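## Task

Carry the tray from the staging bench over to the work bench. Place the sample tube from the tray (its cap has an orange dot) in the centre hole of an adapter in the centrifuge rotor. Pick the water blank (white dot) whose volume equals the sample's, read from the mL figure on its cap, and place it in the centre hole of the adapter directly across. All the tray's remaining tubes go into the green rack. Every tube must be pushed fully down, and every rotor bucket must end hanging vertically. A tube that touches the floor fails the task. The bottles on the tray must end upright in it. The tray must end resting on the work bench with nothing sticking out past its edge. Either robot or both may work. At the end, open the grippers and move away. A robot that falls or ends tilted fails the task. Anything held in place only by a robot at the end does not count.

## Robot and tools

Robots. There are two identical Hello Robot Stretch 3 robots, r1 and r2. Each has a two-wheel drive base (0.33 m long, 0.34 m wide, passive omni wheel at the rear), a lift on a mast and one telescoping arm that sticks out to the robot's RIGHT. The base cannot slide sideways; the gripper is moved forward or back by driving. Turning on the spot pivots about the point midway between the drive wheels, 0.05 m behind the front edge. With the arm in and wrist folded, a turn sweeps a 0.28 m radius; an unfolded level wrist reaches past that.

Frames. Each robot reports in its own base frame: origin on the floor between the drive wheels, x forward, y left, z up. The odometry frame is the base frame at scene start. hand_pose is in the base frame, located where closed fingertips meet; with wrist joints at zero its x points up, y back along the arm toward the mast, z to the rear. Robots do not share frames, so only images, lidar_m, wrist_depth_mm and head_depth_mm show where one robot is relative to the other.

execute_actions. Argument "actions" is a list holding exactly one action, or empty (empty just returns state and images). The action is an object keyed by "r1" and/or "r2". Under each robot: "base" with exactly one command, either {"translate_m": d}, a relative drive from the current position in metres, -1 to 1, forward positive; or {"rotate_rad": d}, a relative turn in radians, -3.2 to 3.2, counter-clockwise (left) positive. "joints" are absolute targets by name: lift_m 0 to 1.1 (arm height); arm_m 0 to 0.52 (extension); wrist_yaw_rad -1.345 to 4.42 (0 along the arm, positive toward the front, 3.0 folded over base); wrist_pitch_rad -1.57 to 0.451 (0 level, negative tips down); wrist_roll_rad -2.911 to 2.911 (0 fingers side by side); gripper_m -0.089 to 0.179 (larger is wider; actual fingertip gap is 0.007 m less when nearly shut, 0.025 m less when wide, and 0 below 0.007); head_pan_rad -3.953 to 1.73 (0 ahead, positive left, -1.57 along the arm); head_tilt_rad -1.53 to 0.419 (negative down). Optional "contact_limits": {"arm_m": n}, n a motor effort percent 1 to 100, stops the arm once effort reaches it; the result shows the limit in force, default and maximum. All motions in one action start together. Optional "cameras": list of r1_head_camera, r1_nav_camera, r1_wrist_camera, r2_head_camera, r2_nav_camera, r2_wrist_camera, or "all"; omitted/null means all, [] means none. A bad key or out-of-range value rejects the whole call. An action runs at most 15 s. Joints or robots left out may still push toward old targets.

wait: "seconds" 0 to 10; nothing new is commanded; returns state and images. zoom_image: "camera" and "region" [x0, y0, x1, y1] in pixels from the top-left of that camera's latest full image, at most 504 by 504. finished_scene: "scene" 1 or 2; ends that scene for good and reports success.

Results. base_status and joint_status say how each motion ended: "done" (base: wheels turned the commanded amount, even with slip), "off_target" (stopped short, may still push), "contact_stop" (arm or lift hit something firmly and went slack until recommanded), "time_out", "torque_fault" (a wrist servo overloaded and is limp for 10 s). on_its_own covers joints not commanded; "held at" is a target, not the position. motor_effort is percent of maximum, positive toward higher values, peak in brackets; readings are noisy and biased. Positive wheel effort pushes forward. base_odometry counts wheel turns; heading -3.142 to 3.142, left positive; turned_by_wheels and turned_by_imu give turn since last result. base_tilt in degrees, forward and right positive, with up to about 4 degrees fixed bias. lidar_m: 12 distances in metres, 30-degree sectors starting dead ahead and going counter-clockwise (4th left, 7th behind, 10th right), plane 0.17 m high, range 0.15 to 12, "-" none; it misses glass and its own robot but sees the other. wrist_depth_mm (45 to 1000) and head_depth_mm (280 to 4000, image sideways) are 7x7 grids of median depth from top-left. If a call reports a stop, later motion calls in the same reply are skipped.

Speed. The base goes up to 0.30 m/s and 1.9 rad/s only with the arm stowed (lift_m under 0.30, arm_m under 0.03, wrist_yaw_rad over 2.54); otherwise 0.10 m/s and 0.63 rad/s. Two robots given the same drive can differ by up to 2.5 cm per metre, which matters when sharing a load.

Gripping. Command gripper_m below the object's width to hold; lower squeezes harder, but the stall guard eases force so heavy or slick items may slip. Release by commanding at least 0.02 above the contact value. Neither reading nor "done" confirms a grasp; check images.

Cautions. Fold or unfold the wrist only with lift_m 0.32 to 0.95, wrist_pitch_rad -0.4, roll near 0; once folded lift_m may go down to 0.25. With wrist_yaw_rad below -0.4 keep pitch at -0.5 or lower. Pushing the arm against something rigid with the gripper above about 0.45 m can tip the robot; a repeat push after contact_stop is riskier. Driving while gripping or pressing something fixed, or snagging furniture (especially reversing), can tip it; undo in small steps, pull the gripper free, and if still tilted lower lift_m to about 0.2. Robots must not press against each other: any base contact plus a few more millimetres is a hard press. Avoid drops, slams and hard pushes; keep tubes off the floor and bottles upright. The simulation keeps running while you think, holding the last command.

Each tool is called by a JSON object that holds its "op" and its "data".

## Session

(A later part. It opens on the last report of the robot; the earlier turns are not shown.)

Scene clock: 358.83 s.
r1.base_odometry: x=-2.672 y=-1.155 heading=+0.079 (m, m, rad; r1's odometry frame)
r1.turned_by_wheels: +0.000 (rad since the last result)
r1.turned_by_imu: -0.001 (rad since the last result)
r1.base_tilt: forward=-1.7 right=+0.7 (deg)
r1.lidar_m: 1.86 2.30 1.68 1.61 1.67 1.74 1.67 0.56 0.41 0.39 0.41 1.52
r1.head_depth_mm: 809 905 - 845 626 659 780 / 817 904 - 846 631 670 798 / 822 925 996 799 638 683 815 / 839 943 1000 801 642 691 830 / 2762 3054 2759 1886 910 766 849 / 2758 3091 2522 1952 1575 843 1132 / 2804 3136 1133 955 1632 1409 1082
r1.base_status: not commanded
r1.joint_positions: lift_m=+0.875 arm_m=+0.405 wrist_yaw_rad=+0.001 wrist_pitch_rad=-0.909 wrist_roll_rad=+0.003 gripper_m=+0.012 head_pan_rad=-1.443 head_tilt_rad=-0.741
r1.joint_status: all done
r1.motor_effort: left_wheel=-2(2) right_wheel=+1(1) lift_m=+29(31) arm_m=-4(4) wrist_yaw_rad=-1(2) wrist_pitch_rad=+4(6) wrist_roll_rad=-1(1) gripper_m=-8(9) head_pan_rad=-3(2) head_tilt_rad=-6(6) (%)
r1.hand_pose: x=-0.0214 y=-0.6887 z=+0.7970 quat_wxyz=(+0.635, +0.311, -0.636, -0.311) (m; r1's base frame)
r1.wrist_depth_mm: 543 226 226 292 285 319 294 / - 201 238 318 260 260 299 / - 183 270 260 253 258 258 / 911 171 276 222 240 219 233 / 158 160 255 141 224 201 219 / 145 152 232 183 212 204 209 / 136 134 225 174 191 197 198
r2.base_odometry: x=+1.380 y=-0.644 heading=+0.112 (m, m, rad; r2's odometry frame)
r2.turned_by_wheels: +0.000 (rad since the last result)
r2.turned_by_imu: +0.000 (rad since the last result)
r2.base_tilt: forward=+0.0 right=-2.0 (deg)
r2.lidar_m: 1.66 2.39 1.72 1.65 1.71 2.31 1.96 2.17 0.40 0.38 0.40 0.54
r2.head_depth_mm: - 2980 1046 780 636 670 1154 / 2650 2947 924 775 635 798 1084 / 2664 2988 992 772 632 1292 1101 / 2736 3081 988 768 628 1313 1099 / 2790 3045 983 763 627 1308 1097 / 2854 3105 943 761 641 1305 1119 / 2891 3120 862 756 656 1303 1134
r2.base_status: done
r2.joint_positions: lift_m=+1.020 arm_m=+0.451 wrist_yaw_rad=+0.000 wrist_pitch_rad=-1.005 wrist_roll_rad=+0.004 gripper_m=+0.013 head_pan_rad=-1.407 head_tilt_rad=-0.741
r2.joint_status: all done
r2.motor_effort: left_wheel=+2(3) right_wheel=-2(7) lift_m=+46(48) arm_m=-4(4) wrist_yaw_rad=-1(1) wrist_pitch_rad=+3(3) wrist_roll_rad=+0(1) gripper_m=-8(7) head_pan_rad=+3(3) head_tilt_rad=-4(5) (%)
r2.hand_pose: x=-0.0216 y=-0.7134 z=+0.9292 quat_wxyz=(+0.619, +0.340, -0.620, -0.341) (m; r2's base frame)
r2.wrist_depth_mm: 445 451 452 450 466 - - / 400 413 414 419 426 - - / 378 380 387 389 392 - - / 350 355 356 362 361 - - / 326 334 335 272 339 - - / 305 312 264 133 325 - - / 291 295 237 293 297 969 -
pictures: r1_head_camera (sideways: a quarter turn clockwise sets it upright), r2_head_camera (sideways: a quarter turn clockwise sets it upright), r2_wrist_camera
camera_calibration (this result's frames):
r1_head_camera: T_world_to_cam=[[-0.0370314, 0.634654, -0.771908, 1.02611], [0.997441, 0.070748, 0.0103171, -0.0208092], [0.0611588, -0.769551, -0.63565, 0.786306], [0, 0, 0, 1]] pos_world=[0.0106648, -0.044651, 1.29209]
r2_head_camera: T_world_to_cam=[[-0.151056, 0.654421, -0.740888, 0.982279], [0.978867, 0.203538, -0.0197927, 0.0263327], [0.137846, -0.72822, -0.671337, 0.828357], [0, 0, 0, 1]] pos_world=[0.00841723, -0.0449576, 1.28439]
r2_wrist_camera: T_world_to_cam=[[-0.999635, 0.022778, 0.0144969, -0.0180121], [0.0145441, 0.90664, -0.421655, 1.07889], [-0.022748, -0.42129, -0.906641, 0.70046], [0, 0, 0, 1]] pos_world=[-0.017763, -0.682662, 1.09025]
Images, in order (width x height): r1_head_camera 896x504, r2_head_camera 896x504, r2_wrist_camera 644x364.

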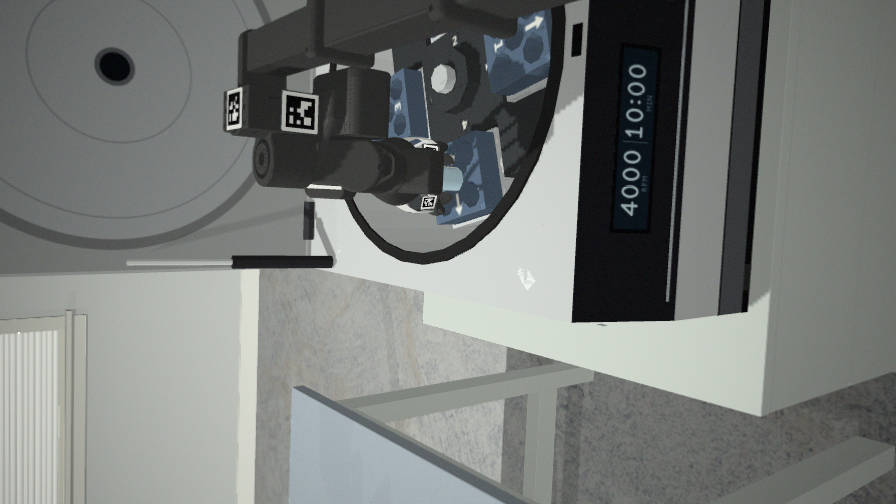

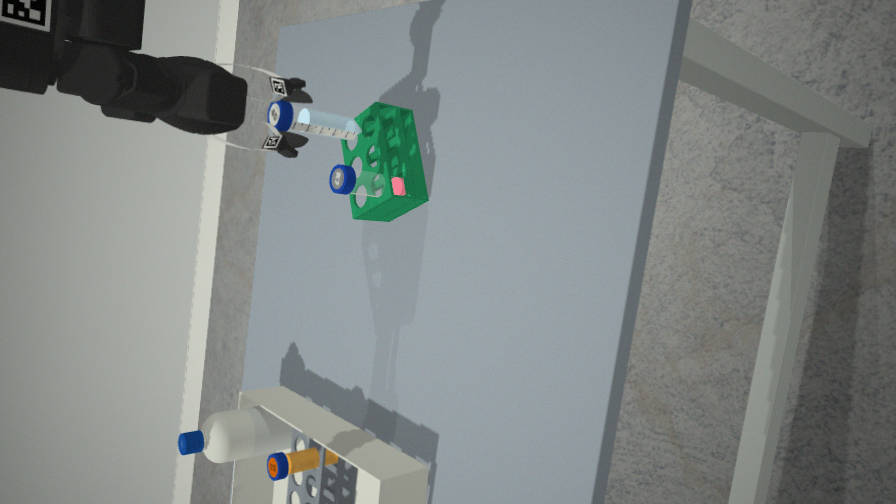

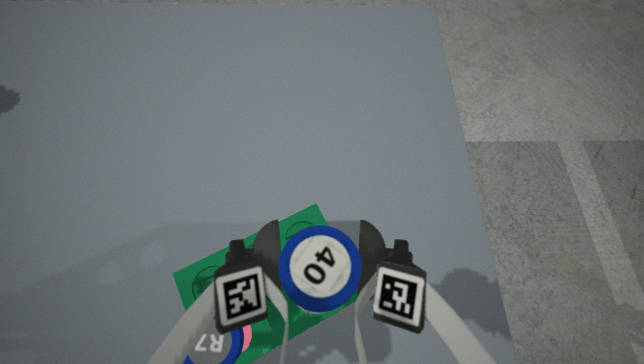

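{"op": "execute_actions", "data": {"actions": [{"r2":{"base":{"translate_m":-0.008},"joints":{"arm_m":0.461}},"r1":{"joints":{"gripper_m":0.055}}}], "cameras": []}}

{"op": "execute_actions", "data": {"actions": [{"r1":{"joints":{"lift_m":1.06}}}], "cameras": ["r1_wrist_camera","r1_head_camera"]}}

{"op": "execute_actions", "data": {"actions": [{"r1":{"base":{"translate_m":0.6},"joints":{"gripper_m":0.062}}}], "cameras": []}}

{"op": "execute_actions", "data": {"actions": [{"r1":{"base":{"translate_m":0.669},"joints":{"arm_m":0.481,"head_pan_rad":-1.05}},"r2":{"joints":{"lift_m":1.008}}}], "cameras": ["r1_wrist_camera","r1_head_camera","r2_head_camera"]}}

{"op": "zoom_image", "data": {"camera": "r2_head_camera", "region": [250,80,466,248]}}

{"op": "zoom_image", "data": {"camera": "r1_head_camera", "region": [200,150,480,370]}}

Scene clock: 369.00 s.
r1.base_odometry: x=-2.672 y=-1.155 heading=+0.079 (m, m, rad; r1's odometry frame)
r1.turned_by_wheels: +0.000 (rad since the last result)
r1.turned_by_imu: -0.001 (rad since the last result)
r1.base_tilt: forward=-1.6 right=+0.6 (deg)
r1.lidar_m: 1.86 2.29 1.68 1.61 1.68 1.74 1.67 0.56 0.41 0.39 0.41 1.52
r1.head_depth_mm: 811 909 - 843 625 659 782 / 817 903 - 844 632 671 797 / 821 925 999 797 638 681 815 / 840 945 997 800 643 692 829 / 2755 3071 2776 1892 910 765 847 / 2776 3111 2529 1945 1589 841 1136 / 2786 3164 1130 955 1626 1395 1079
r1.base_status: not commanded
r1.joint_positions: lift_m=+0.875 arm_m=+0.405 wrist_yaw_rad=+0.001 wrist_pitch_rad=-0.910 wrist_roll_rad=+0.003 gripper_m=+0.055 head_pan_rad=-1.443 head_tilt_rad=-0.741
r1.joint_status: all done
r1.motor_effort: left_wheel=-2(2) right_wheel=+1(1) lift_m=+29(30) arm_m=-4(4) wrist_yaw_rad=-1(1) wrist_pitch_rad=+5(5) wrist_roll_rad=-1(1) gripper_m=-1(78) head_pan_rad=-2(3) head_tilt_rad=-5(7) (%)
r1.hand_pose: x=-0.0214 y=-0.6886 z=+0.7969 quat_wxyz=(+0.635, +0.311, -0.636, -0.311) (m; r1's base frame)
r1.wrist_depth_mm: 545 227 228 293 285 318 297 / - 201 240 320 260 260 299 / - 183 269 261 255 257 258 / 914 171 276 233 241 219 234 / 158 161 242 166 222 199 219 / 145 147 214 183 - 206 209 / 136 136 232 174 191 195 197
r2.base_odometry: x=+1.372 y=-0.645 heading=+0.112 (m, m, rad; r2's odometry frame)
r2.turned_by_wheels: +0.000 (rad since the last result)
r2.turned_by_imu: +0.000 (rad since the last result)
r2.base_tilt: forward=-0.1 right=-2.0 (deg)
r2.lidar_m: 1.66 2.39 1.72 1.66 1.71 2.30 1.95 2.17 0.40 0.39 0.40 0.54
r2.head_depth_mm: - 2968 1091 779 636 666 1155 / 2605 2945 922 776 634 770 1085 / 2692 2989 992 774 631 1290 1103 / 2736 3041 988 769 629 1313 1102 / 2769 3049 985 767 627 1307 1099 / 2847 3107 939 761 641 1306 1117 / 2894 3128 875 758 657 1306 1136
r2.base_status: done
r2.joint_positions: lift_m=+1.020 arm_m=+0.461 wrist_yaw_rad=+0.000 wrist_pitch_rad=-1.005 wrist_roll_rad=+0.004 gripper_m=+0.013 head_pan_rad=-1.407 head_tilt_rad=-0.741
r2.joint_status: all done
r2.motor_effort: left_wheel=+2(4) right_wheel=-2(7) lift_m=+46(46) arm_m=+3(3) wrist_yaw_rad=+0(0) wrist_pitch_rad=+3(3) wrist_roll_rad=-1(1) gripper_m=-8(8) head_pan_rad=+3(3) head_tilt_rad=-4(5) (%)
r2.hand_pose: x=-0.0216 y=-0.7225 z=+0.9292 quat_wxyz=(+0.619, +0.340, -0.620, -0.341) (m; r2's base frame)
r2.wrist_depth_mm: 449 444 441 456 472 - - / 403 409 416 423 424 - - / 379 382 380 385 386 - - / 351 353 354 360 363 - - / 326 331 334 274 339 - - / 307 312 284 132 323 - - / 292 294 241 291 297 996 -
pictures: none
No camera images: the call's "cameras" was empty. Leave "cameras" out to get every camera's image.

Scene clock: 371.50 s.
r1.base_odometry: x=-2.672 y=-1.155 heading=+0.079 (m, m, rad; r1's odometry frame)
r1.turned_by_wheels: +0.000 (rad since the last result)
r1.turned_by_imu: +0.000 (rad since the last result)
r1.base_tilt: forward=-1.6 right=+0.6 (deg)
r1.lidar_m: 1.86 2.30 1.68 1.62 1.67 1.74 1.68 0.56 0.41 0.40 0.41 1.53
r1.head_depth_mm: 797 910 992 846 626 659 782 / - 932 1005 844 634 669 798 / 816 909 993 824 638 682 814 / 841 945 997 800 643 692 829 / 2738 3076 2746 1879 912 764 847 / 2758 3107 2537 1947 1580 843 1129 / 2767 3142 1129 953 1620 1403 1082
r1.base_status: not commanded
r1.joint_positions: lift_m=+1.060 arm_m=+0.405 wrist_yaw_rad=+0.001 wrist_pitch_rad=-0.910 wrist_roll_rad=+0.003 gripper_m=+0.055 head_pan_rad=-1.443 head_tilt_rad=-0.741
r1.joint_status: all done
r1.motor_effort: left_wheel=-2(2) right_wheel=+0(1) lift_m=+41(44) arm_m=-4(4) wrist_yaw_rad=-1(1) wrist_pitch_rad=+5(5) wrist_roll_rad=-1(1) gripper_m=+0(0) head_pan_rad=-2(3) head_tilt_rad=-7(6) (%)
r1.hand_pose: x=-0.0214 y=-0.6886 z=+0.9814 quat_wxyz=(+0.635, +0.311, -0.636, -0.311) (m; r1's base frame)
r1.wrist_depth_mm: 551 - 416 417 407 404 401 / 501 - 450 444 451 447 448 / 467 - 415 435 479 435 416 / 493 - 383 450 435 461 394 / - - 353 417 419 404 387 / - - 379 358 - 383 385 / - - 308 360 360 363 369
r2.base_odometry: x=+1.372 y=-0.645 heading=+0.112 (m, m, rad; r2's odometry frame)
r2.turned_by_wheels: +0.000 (rad since the last result)
r2.turned_by_imu: +0.000 (rad since the last result)
r2.base_tilt: forward=+0.1 right=-1.9 (deg)
r2.lidar_m: 1.66 2.39 1.72 1.65 1.71 2.31 1.95 2.17 0.40 0.39 0.40 0.54
r2.head_depth_mm: - 2967 1094 779 637 667 1149 / 2631 2960 922 778 634 770 1086 / 2722 2967 991 772 633 1289 1105 / 2742 3064 988 769 628 1313 1104 / 2807 3057 981 763 627 1308 1097 / 2856 3112 940 762 643 1304 1116 / 2893 3140 876 758 656 1303 1134
r2.base_status: not commanded
r2.joint_positions: lift_m=+1.020 arm_m=+0.461 wrist_yaw_rad=+0.000 wrist_pitch_rad=-1.005 wrist_roll_rad=+0.004 gripper_m=+0.013 head_pan_rad=-1.407 head_tilt_rad=-0.741
r2.joint_status: not commanded
r2.motor_effort: left_wheel=+2(3) right_wheel=-2(2) lift_m=+46(46) arm_m=+4(4) wrist_yaw_rad=-1(1) wrist_pitch_rad=+3(3) wrist_roll_rad=-1(1) gripper_m=-8(7) head_pan_rad=+3(3) head_tilt_rad=-3(3) (%)
r2.hand_pose: x=-0.0216 y=-0.7225 z=+0.9292 quat_wxyz=(+0.619, +0.340, -0.620, -0.341) (m; r2's base frame)
r2.wrist_depth_mm: 438 437 453 457 468 - - / 405 414 414 415 426 - - / 369 382 380 386 392 - - / 349 354 357 364 363 - - / 328 332 337 273 344 - - / 310 309 284 133 323 - - / 294 293 239 294 298 968 -
pictures: r1_head_camera (sideways: a quarter turn clockwise sets it upright), r1_wrist_camera
camera_calibration (this result's frames):
r1_head_camera: T_world_to_cam=[[-0.0370313, 0.634654, -0.771908, 1.02611], [0.997441, 0.0707478, 0.0103171, -0.0208092], [0.0611586, -0.769551, -0.63565, 0.786306], [0, 0, 0, 1]] pos_world=[0.0106647, -0.044651, 1.29209]
r1_wrist_camera: T_world_to_cam=[[-0.999024, -0.0422273, 0.0129193, -0.0666986], [-0.0435781, 0.895425, -0.443074, 1.07574], [0.00714154, -0.443205, -0.896392, 0.738551], [0, 0, 0, 1]] pos_world=[-0.025029, -0.638735, 1.13953]
Images, in order (width x height): r1_head_camera 896x504, r1_wrist_camera 644x364.

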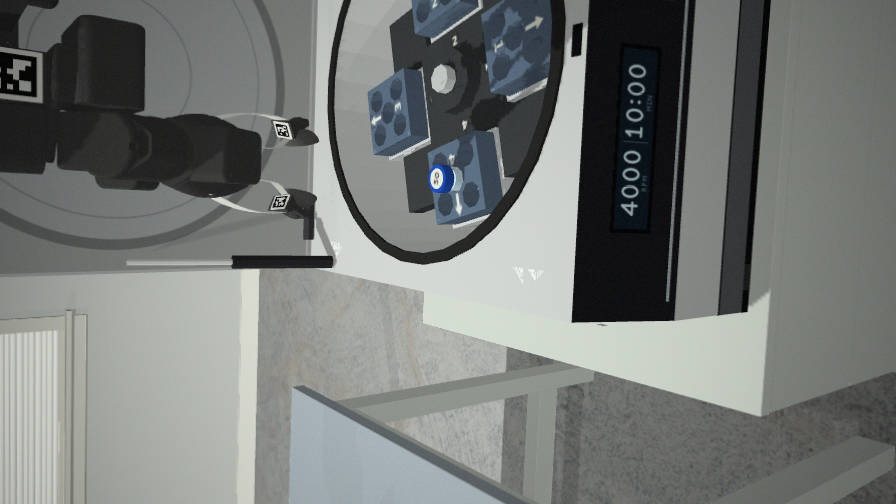

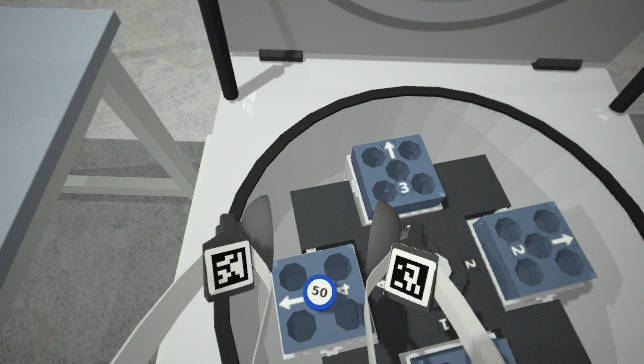

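Scene clock: 378.57 s.
r1.base_odometry: x=-2.073 y=-1.108 heading=+0.079 (m, m, rad; r1's odometry frame)
r1.turned_by_wheels: +0.000 (rad since the last result)
r1.turned_by_imu: -0.001 (rad since the last result)
r1.base_tilt: forward=-1.7 right=+0.6 (deg)
r1.lidar_m: 3.04 2.29 1.67 1.61 1.67 2.29 2.28 0.56 0.46 1.08 1.11 1.28
r1.head_depth_mm: 2635 2958 2619 844 681 684 1128 / - 3034 1123 849 682 1292 1171 / 2714 2995 1122 848 682 1333 1195 / 2709 3036 1131 849 683 1331 1201 / 2734 3077 1129 853 684 1333 1206 / 2790 3102 1133 854 685 1340 1201 / 2787 3133 969 826 689 1375 1199
r1.base_status: done
r1.joint_positions: lift_m=+1.060 arm_m=+0.405 wrist_yaw_rad=+0.001 wrist_pitch_rad=-0.910 wrist_roll_rad=+0.003 gripper_m=+0.062 head_pan_rad=-1.443 head_tilt_rad=-0.741
r1.joint_status: all done
r1.motor_effort: left_wheel=-3(4) right_wheel=+0(4) lift_m=+41(41) arm_m=-4(4) wrist_yaw_rad=-1(1) wrist_pitch_rad=+5(5) wrist_roll_rad=-1(1) gripper_m=+0(36) head_pan_rad=-3(2) head_tilt_rad=-5(6) (%)
r1.hand_pose: x=-0.0214 y=-0.6886 z=+0.9814 quat_wxyz=(+0.635, +0.311, -0.636, -0.311) (m; r1's base frame)
r1.wrist_depth_mm: 560 552 565 564 555 - - / 500 506 503 508 506 - - / 451 459 459 462 467 - 553 / 422 424 427 428 431 668 552 / 394 396 403 393 401 605 550 / 366 370 363 366 - 385 543 / 340 343 342 344 346 354 530
r2.base_odometry: x=+1.372 y=-0.645 heading=+0.112 (m, m, rad; r2's odometry frame)
r2.turned_by_wheels: +0.000 (rad since the last result)
r2.turned_by_imu: +0.000 (rad since the last result)
r2.base_tilt: forward=-0.1 right=-2.0 (deg)
r2.lidar_m: 1.67 2.39 1.73 1.65 1.71 2.31 1.95 2.17 0.40 0.39 0.40 0.54
r2.head_depth_mm: - 2949 1088 779 637 668 1153 / 2596 2951 921 774 634 770 1088 / 2666 3033 991 773 631 1292 1107 / 2733 3057 987 767 628 1312 1099 / 2758 3055 979 765 628 1312 1096 / 2850 3100 940 765 643 1308 1115 / 2899 3138 874 757 655 1302 1133
r2.base_status: not commanded
r2.joint_positions: lift_m=+1.020 arm_m=+0.461 wrist_yaw_rad=+0.000 wrist_pitch_rad=-1.005 wrist_roll_rad=+0.004 gripper_m=+0.013 head_pan_rad=-1.407 head_tilt_rad=-0.741
r2.joint_status: not commanded
r2.motor_effort: left_wheel=+2(3) right_wheel=-2(2) lift_m=+46(46) arm_m=+4(4) wrist_yaw_rad=+0(0) wrist_pitch_rad=+3(4) wrist_roll_rad=-1(1) gripper_m=-8(8) head_pan_rad=+3(3) head_tilt_rad=-4(4) (%)
r2.hand_pose: x=-0.0216 y=-0.7225 z=+0.9292 quat_wxyz=(+0.619, +0.340, -0.620, -0.341) (m; r2's base frame)
r2.wrist_depth_mm: 445 445 455 461 468 - - / 408 411 415 413 424 - - / 373 379 386 389 394 - - / 352 358 356 356 358 - - / 331 334 340 276 339 - - / 312 310 285 133 324 - - / 291 293 239 291 296 986 -
pictures: none
No camera images: the call's "cameras" was empty. Leave "cameras" out to get every camera's image.

Scene clock: 386.23 s.
r1.base_odometry: x=-1.406 y=-1.055 heading=+0.079 (m, m, rad; r1's odometry frame)
r1.turned_by_wheels: +0.000 (rad since the last result)
r1.turned_by_imu: -0.001 (rad since the last result)
r1.base_tilt: forward=-1.7 right=+0.8 (deg)
r1.lidar_m: 2.35 2.30 1.68 1.62 1.68 2.29 1.56 0.95 1.11 1.08 1.11 0.68
r1.head_depth_mm: 2661 2965 1119 845 679 599 1196 / 2734 3042 1117 850 681 1297 1195 / 2917 3206 1123 851 681 1327 1198 / 805 880 983 849 683 1398 1197 / 3187 3532 1126 851 723 1399 1203 / 3345 3700 2764 853 750 1256 1202 / 3536 3845 2803 854 886 1366 1206
r1.base_status: done
r1.joint_positions: lift_m=+1.060 arm_m=+0.481 wrist_yaw_rad=+0.001 wrist_pitch_rad=-0.910 wrist_roll_rad=+0.003 gripper_m=+0.062 head_pan_rad=-1.057 head_tilt_rad=-0.741
r1.joint_status: all done
r1.motor_effort: left_wheel=-2(2) right_wheel=+1(4) lift_m=+40(41) arm_m=+4(6) wrist_yaw_rad=+0(1) wrist_pitch_rad=+5(5) wrist_roll_rad=-1(1) gripper_m=+1(0) head_pan_rad=+3(26) head_tilt_rad=-6(6) (%)
r1.hand_pose: x=-0.0214 y=-0.7639 z=+0.9814 quat_wxyz=(+0.635, +0.311, -0.636, -0.311) (m; r1's base frame)
r1.wrist_depth_mm: - - - - - - - / 501 501 506 506 511 506 518 / 462 462 462 463 465 382 287 / 422 423 429 417 418 343 418 / 390 393 403 395 400 388 388 / 362 366 364 304 - 328 329 / 340 345 343 296 312 296 290
r2.base_odometry: x=+1.372 y=-0.645 heading=+0.112 (m, m, rad; r2's odometry frame)
r2.turned_by_wheels: +0.000 (rad since the last result)
r2.turned_by_imu: +0.000 (rad since the last result)
r2.base_tilt: forward=-0.1 right=-1.9 (deg)
r2.lidar_m: 1.66 2.38 1.73 1.66 1.71 2.31 1.94 2.17 0.40 0.39 0.40 0.54
r2.head_depth_mm: - 2970 1093 779 637 667 1148 / 2640 2946 923 776 633 767 1088 / 2690 3010 991 771 632 1290 1100 / 2744 3046 989 767 631 1315 1102 / 2756 3006 982 767 629 1309 1094 / 2876 3099 941 761 643 1306 1116 / 729 2994 873 755 656 1301 1130
r2.base_status: not commanded
r2.joint_positions: lift_m=+1.008 arm_m=+0.461 wrist_yaw_rad=+0.000 wrist_pitch_rad=-1.005 wrist_roll_rad=+0.004 gripper_m=+0.013 head_pan_rad=-1.407 head_tilt_rad=-0.741
r2.joint_status: all done
r2.motor_effort: left_wheel=+2(3) right_wheel=-1(2) lift_m=+31(38) arm_m=+3(4) wrist_yaw_rad=+0(0) wrist_pitch_rad=+3(3) wrist_roll_rad=+0(0) gripper_m=-8(8) head_pan_rad=+3(3) head_tilt_rad=-4(4) (%)
r2.hand_pose: x=-0.0216 y=-0.7225 z=+0.9177 quat_wxyz=(+0.619, +0.340, -0.620, -0.341) (m; r2's base frame)
r2.wrist_depth_mm: 424 427 431 445 458 - - / 390 394 398 404 408 - - / 361 373 370 374 374 - - / 338 340 348 345 354 - - / 313 321 330 267 327 - - / 297 300 276 133 315 - - / 280 281 229 286 286 967 -
pictures: r1_head_camera (sideways: a quarter turn clockwise sets it upright), r1_wrist_camera, r2_head_camera (sideways: a quarter turn clockwise sets it upright)
camera_calibration (this result's frames):
r1_head_camera: T_world_to_cam=[[-0.27316, 0.574064, -0.771903, 1.02754], [0.897484, 0.440927, 0.0103166, -0.0201988], [0.346275, -0.689952, -0.635657, 0.784576], [0, 0, 0, 1]] pos_world=[0.0271332, -0.0396503, 1.29209]
r1_wrist_camera: T_world_to_cam=[[-0.999024, -0.042244, 0.0129337, -0.069905], [-0.0435994, 0.895423, -0.443077, 1.14316], [0.0071362, -0.443208, -0.89639, 0.705178], [0, 0, 0, 1]] pos_world=[-0.0250278, -0.714027, 1.13953]
r2_head_camera: T_world_to_cam=[[-0.151057, 0.654421, -0.740888, 0.982279], [0.978867, 0.20354, -0.0197927, 0.0263327], [0.137847, -0.72822, -0.671337, 0.828357], [0, 0, 0, 1]] pos_world=[0.00841733, -0.0449576, 1.28439]
Images, in order (width x height): r1_head_camera 896x504, r1_wrist_camera 644x364, r2_head_camera 896x504.

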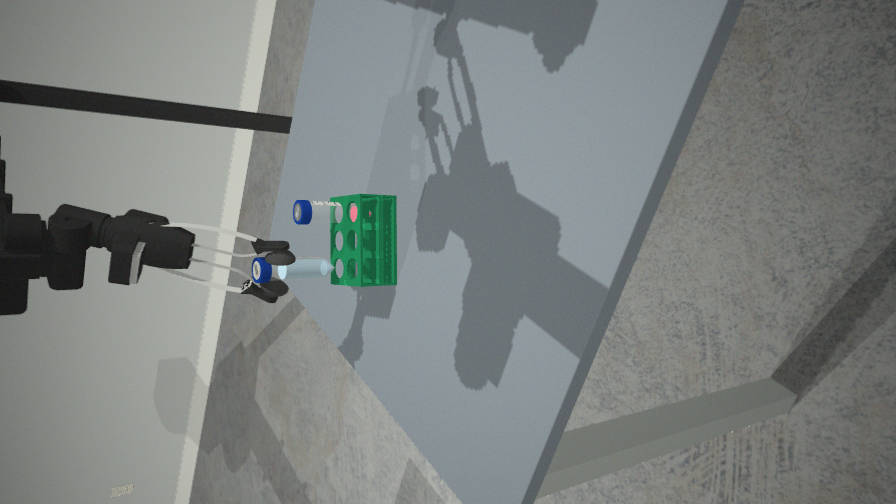

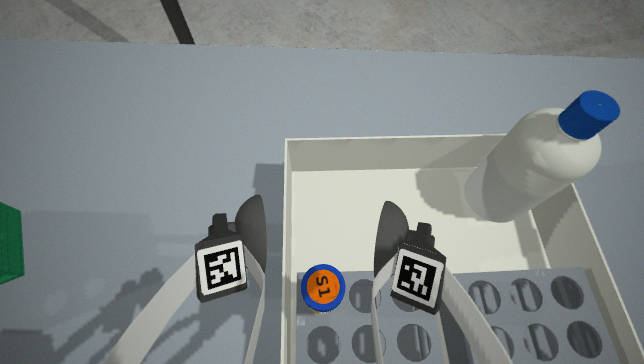

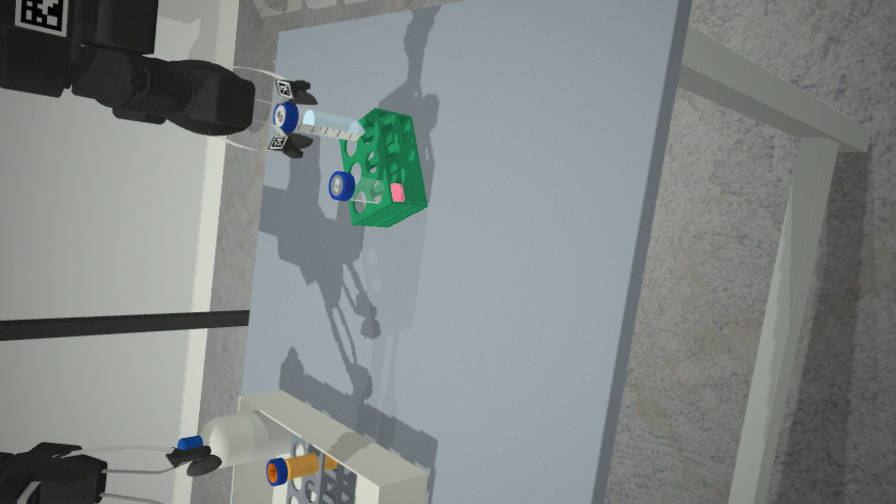

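Region (250, 80, 466, 248) of r2_head_camera's 896x504 image, scaled by 2.333, with more detail than that image has.

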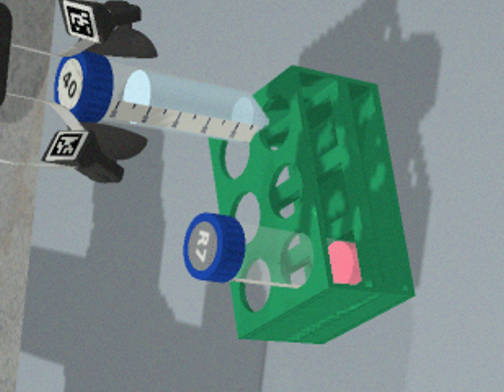

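Region (200, 150, 480, 370) of r1_head_camera's 896x504 image, scaled by 1.800, with more detail than that image has; it fills the top 396 rows of this view, and the rest is white.

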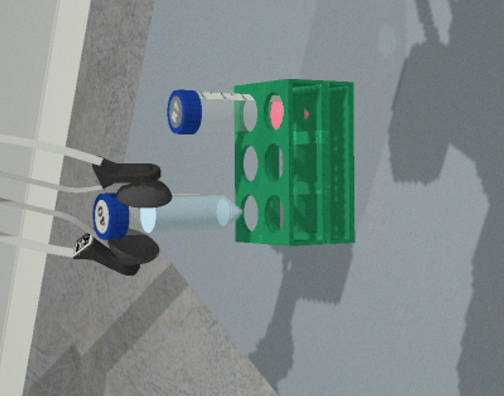

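{"op": "execute_actions", "data": {"actions": [{"r1":{"joints":{"arm_m":0.472,"lift_m":0.965}},"r2":{"joints":{"lift_m":0.975}}}], "cameras": ["r1_wrist_camera","r1_head_camera","r2_head_camera"]}}

Scene clock: 390.70 s.
r1.base_odometry: x=-1.406 y=-1.055 heading=+0.079 (m, m, rad; r1's odometry frame)
r1.turned_by_wheels: +0.000 (rad since the last result)
r1.turned_by_imu: +0.000 (rad since the last result)
r1.base_tilt: forward=-1.7 right=+0.7 (deg)
r1.lidar_m: 2.36 2.30 1.68 1.62 1.68 2.29 1.55 0.95 1.12 1.07 1.11 0.68
r1.head_depth_mm: 2655 2927 1119 848 680 596 1194 / 2724 3015 1120 846 681 1298 1196 / 2895 3249 1127 847 682 1333 1197 / 836 895 954 852 683 1394 1203 / 3205 3524 1131 852 724 1390 1202 / 3392 3664 2762 853 748 1257 1209 / 3567 3831 2770 855 885 1367 1205
r1.base_status: not commanded
r1.joint_positions: lift_m=+0.965 arm_m=+0.472 wrist_yaw_rad=+0.001 wrist_pitch_rad=-0.910 wrist_roll_rad=+0.003 gripper_m=+0.062 head_pan_rad=-1.057 head_tilt_rad=-0.741
r1.joint_status: all done
r1.motor_effort: left_wheel=-2(2) right_wheel=+1(0) lift_m=+29(34) arm_m=-4(4) wrist_yaw_rad=-1(1) wrist_pitch_rad=+5(5) wrist_roll_rad=-1(1) gripper_m=+0(0) head_pan_rad=+2(3) head_tilt_rad=-5(7) (%)
r1.hand_pose: x=-0.0214 y=-0.7556 z=+0.8869 quat_wxyz=(+0.635, +0.311, -0.636, -0.311) (m; r1's base frame)
r1.wrist_depth_mm: 420 422 424 422 425 426 407 / 379 380 382 317 308 312 221 / 347 347 349 340 341 337 252 / 317 317 321 319 323 314 299 / 292 295 301 172 300 296 262 / 274 276 269 213 - 231 221 / 256 258 254 233 209 218 231
r2.base_odometry: x=+1.372 y=-0.645 heading=+0.112 (m, m, rad; r2's odometry frame)
r2.turned_by_wheels: +0.000 (rad since the last result)
r2.turned_by_imu: +0.000 (rad since the last result)
r2.base_tilt: forward=-0.2 right=-2.1 (deg)
r2.lidar_m: 1.66 2.39 1.72 1.65 1.71 2.31 1.95 2.17 0.40 0.38 0.40 0.54
r2.head_depth_mm: 2501 2978 1089 779 637 666 1155 / 2583 - 921 776 636 769 1088 / 2713 2973 995 772 633 1286 1102 / 2750 3059 990 770 629 1309 1099 / 2778 3038 979 766 627 1309 1097 / 2849 3130 940 761 642 1314 1114 / 757 913 858 758 654 1304 1129
r2.base_status: not commanded
r2.joint_positions: lift_m=+0.975 arm_m=+0.461 wrist_yaw_rad=+0.000 wrist_pitch_rad=-1.005 wrist_roll_rad=+0.004 gripper_m=+0.013 head_pan_rad=-1.407 head_tilt_rad=-0.741
r2.joint_status: all done
r2.motor_effort: left_wheel=+2(2) right_wheel=-2(2) lift_m=+31(31) arm_m=+4(4) wrist_yaw_rad=+0(1) wrist_pitch_rad=+3(3) wrist_roll_rad=-1(0) gripper_m=-8(8) head_pan_rad=+3(3) head_tilt_rad=-3(3) (%)
r2.hand_pose: x=-0.0216 y=-0.7225 z=+0.8847 quat_wxyz=(+0.619, +0.340, -0.620, -0.341) (m; r2's base frame)
r2.wrist_depth_mm: 378 384 396 400 399 - - / 352 352 360 366 373 - - / 324 329 333 334 343 - - / 304 306 309 316 316 - - / 286 289 289 235 294 - - / 266 259 246 132 279 278 - / 251 251 204 251 257 266 978
pictures: r1_head_camera (sideways: a quarter turn clockwise sets it upright), r1_wrist_camera, r2_head_camera (sideways: a quarter turn clockwise sets it upright)
camera_calibration (this result's frames):
r1_head_camera: T_world_to_cam=[[-0.273161, 0.574064, -0.771903, 1.02754], [0.897483, 0.440929, 0.0103166, -0.0201988], [0.346276, -0.689951, -0.635657, 0.784576], [0, 0, 0, 1]] pos_world=[0.0271333, -0.0396503, 1.29209]
r1_wrist_camera: T_world_to_cam=[[-0.999024, -0.0422438, 0.0129337, -0.0683322], [-0.0435992, 0.895423, -0.443077, 1.09386], [0.00713614, -0.443208, -0.89639, 0.624115], [0, 0, 0, 1]] pos_world=[-0.0250278, -0.70574, 1.045]
r2_head_camera: T_world_to_cam=[[-0.151057, 0.654421, -0.740888, 0.982279], [0.978867, 0.20354, -0.0197927, 0.0263327], [0.137847, -0.72822, -0.671337, 0.828357], [0, 0, 0, 1]] pos_world=[0.00841732, -0.0449576, 1.28439]
Images, in order (width x height): r1_head_camera 896x504, r1_wrist_camera 644x364, r2_head_camera 896x504.

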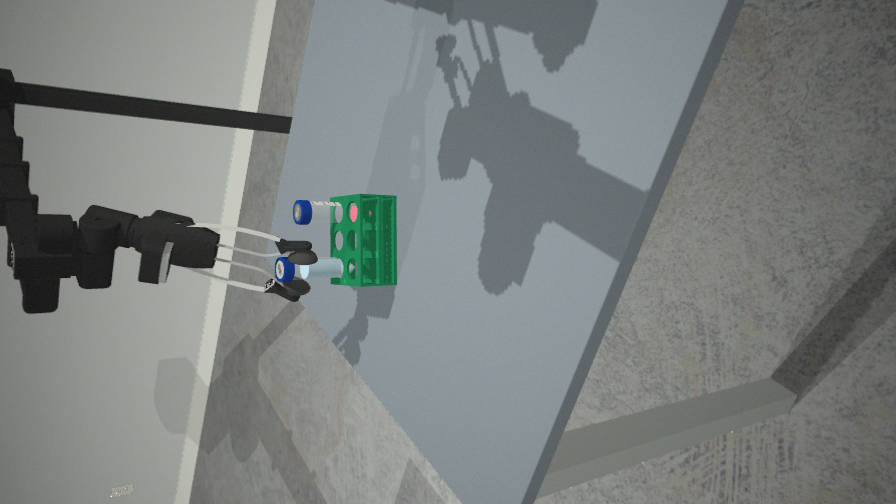

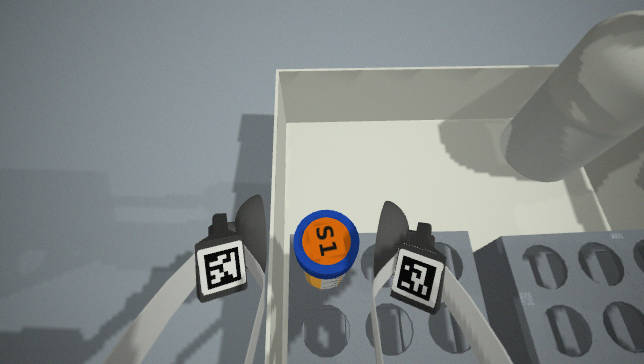

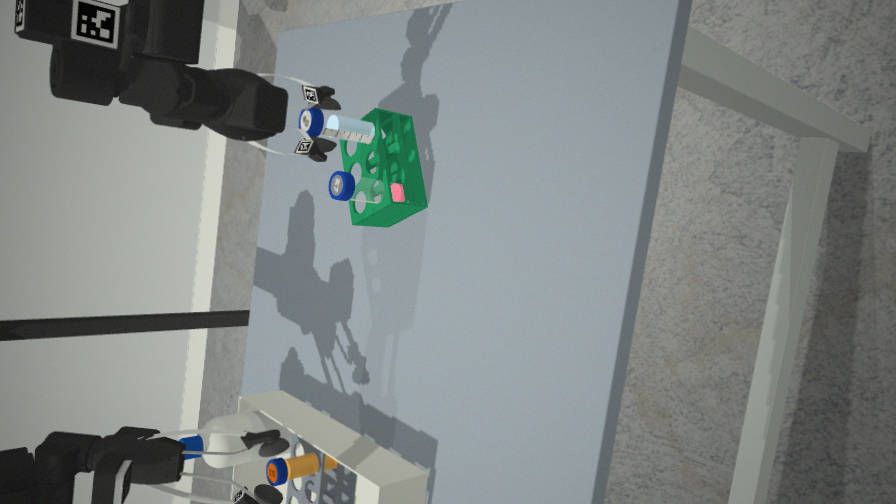

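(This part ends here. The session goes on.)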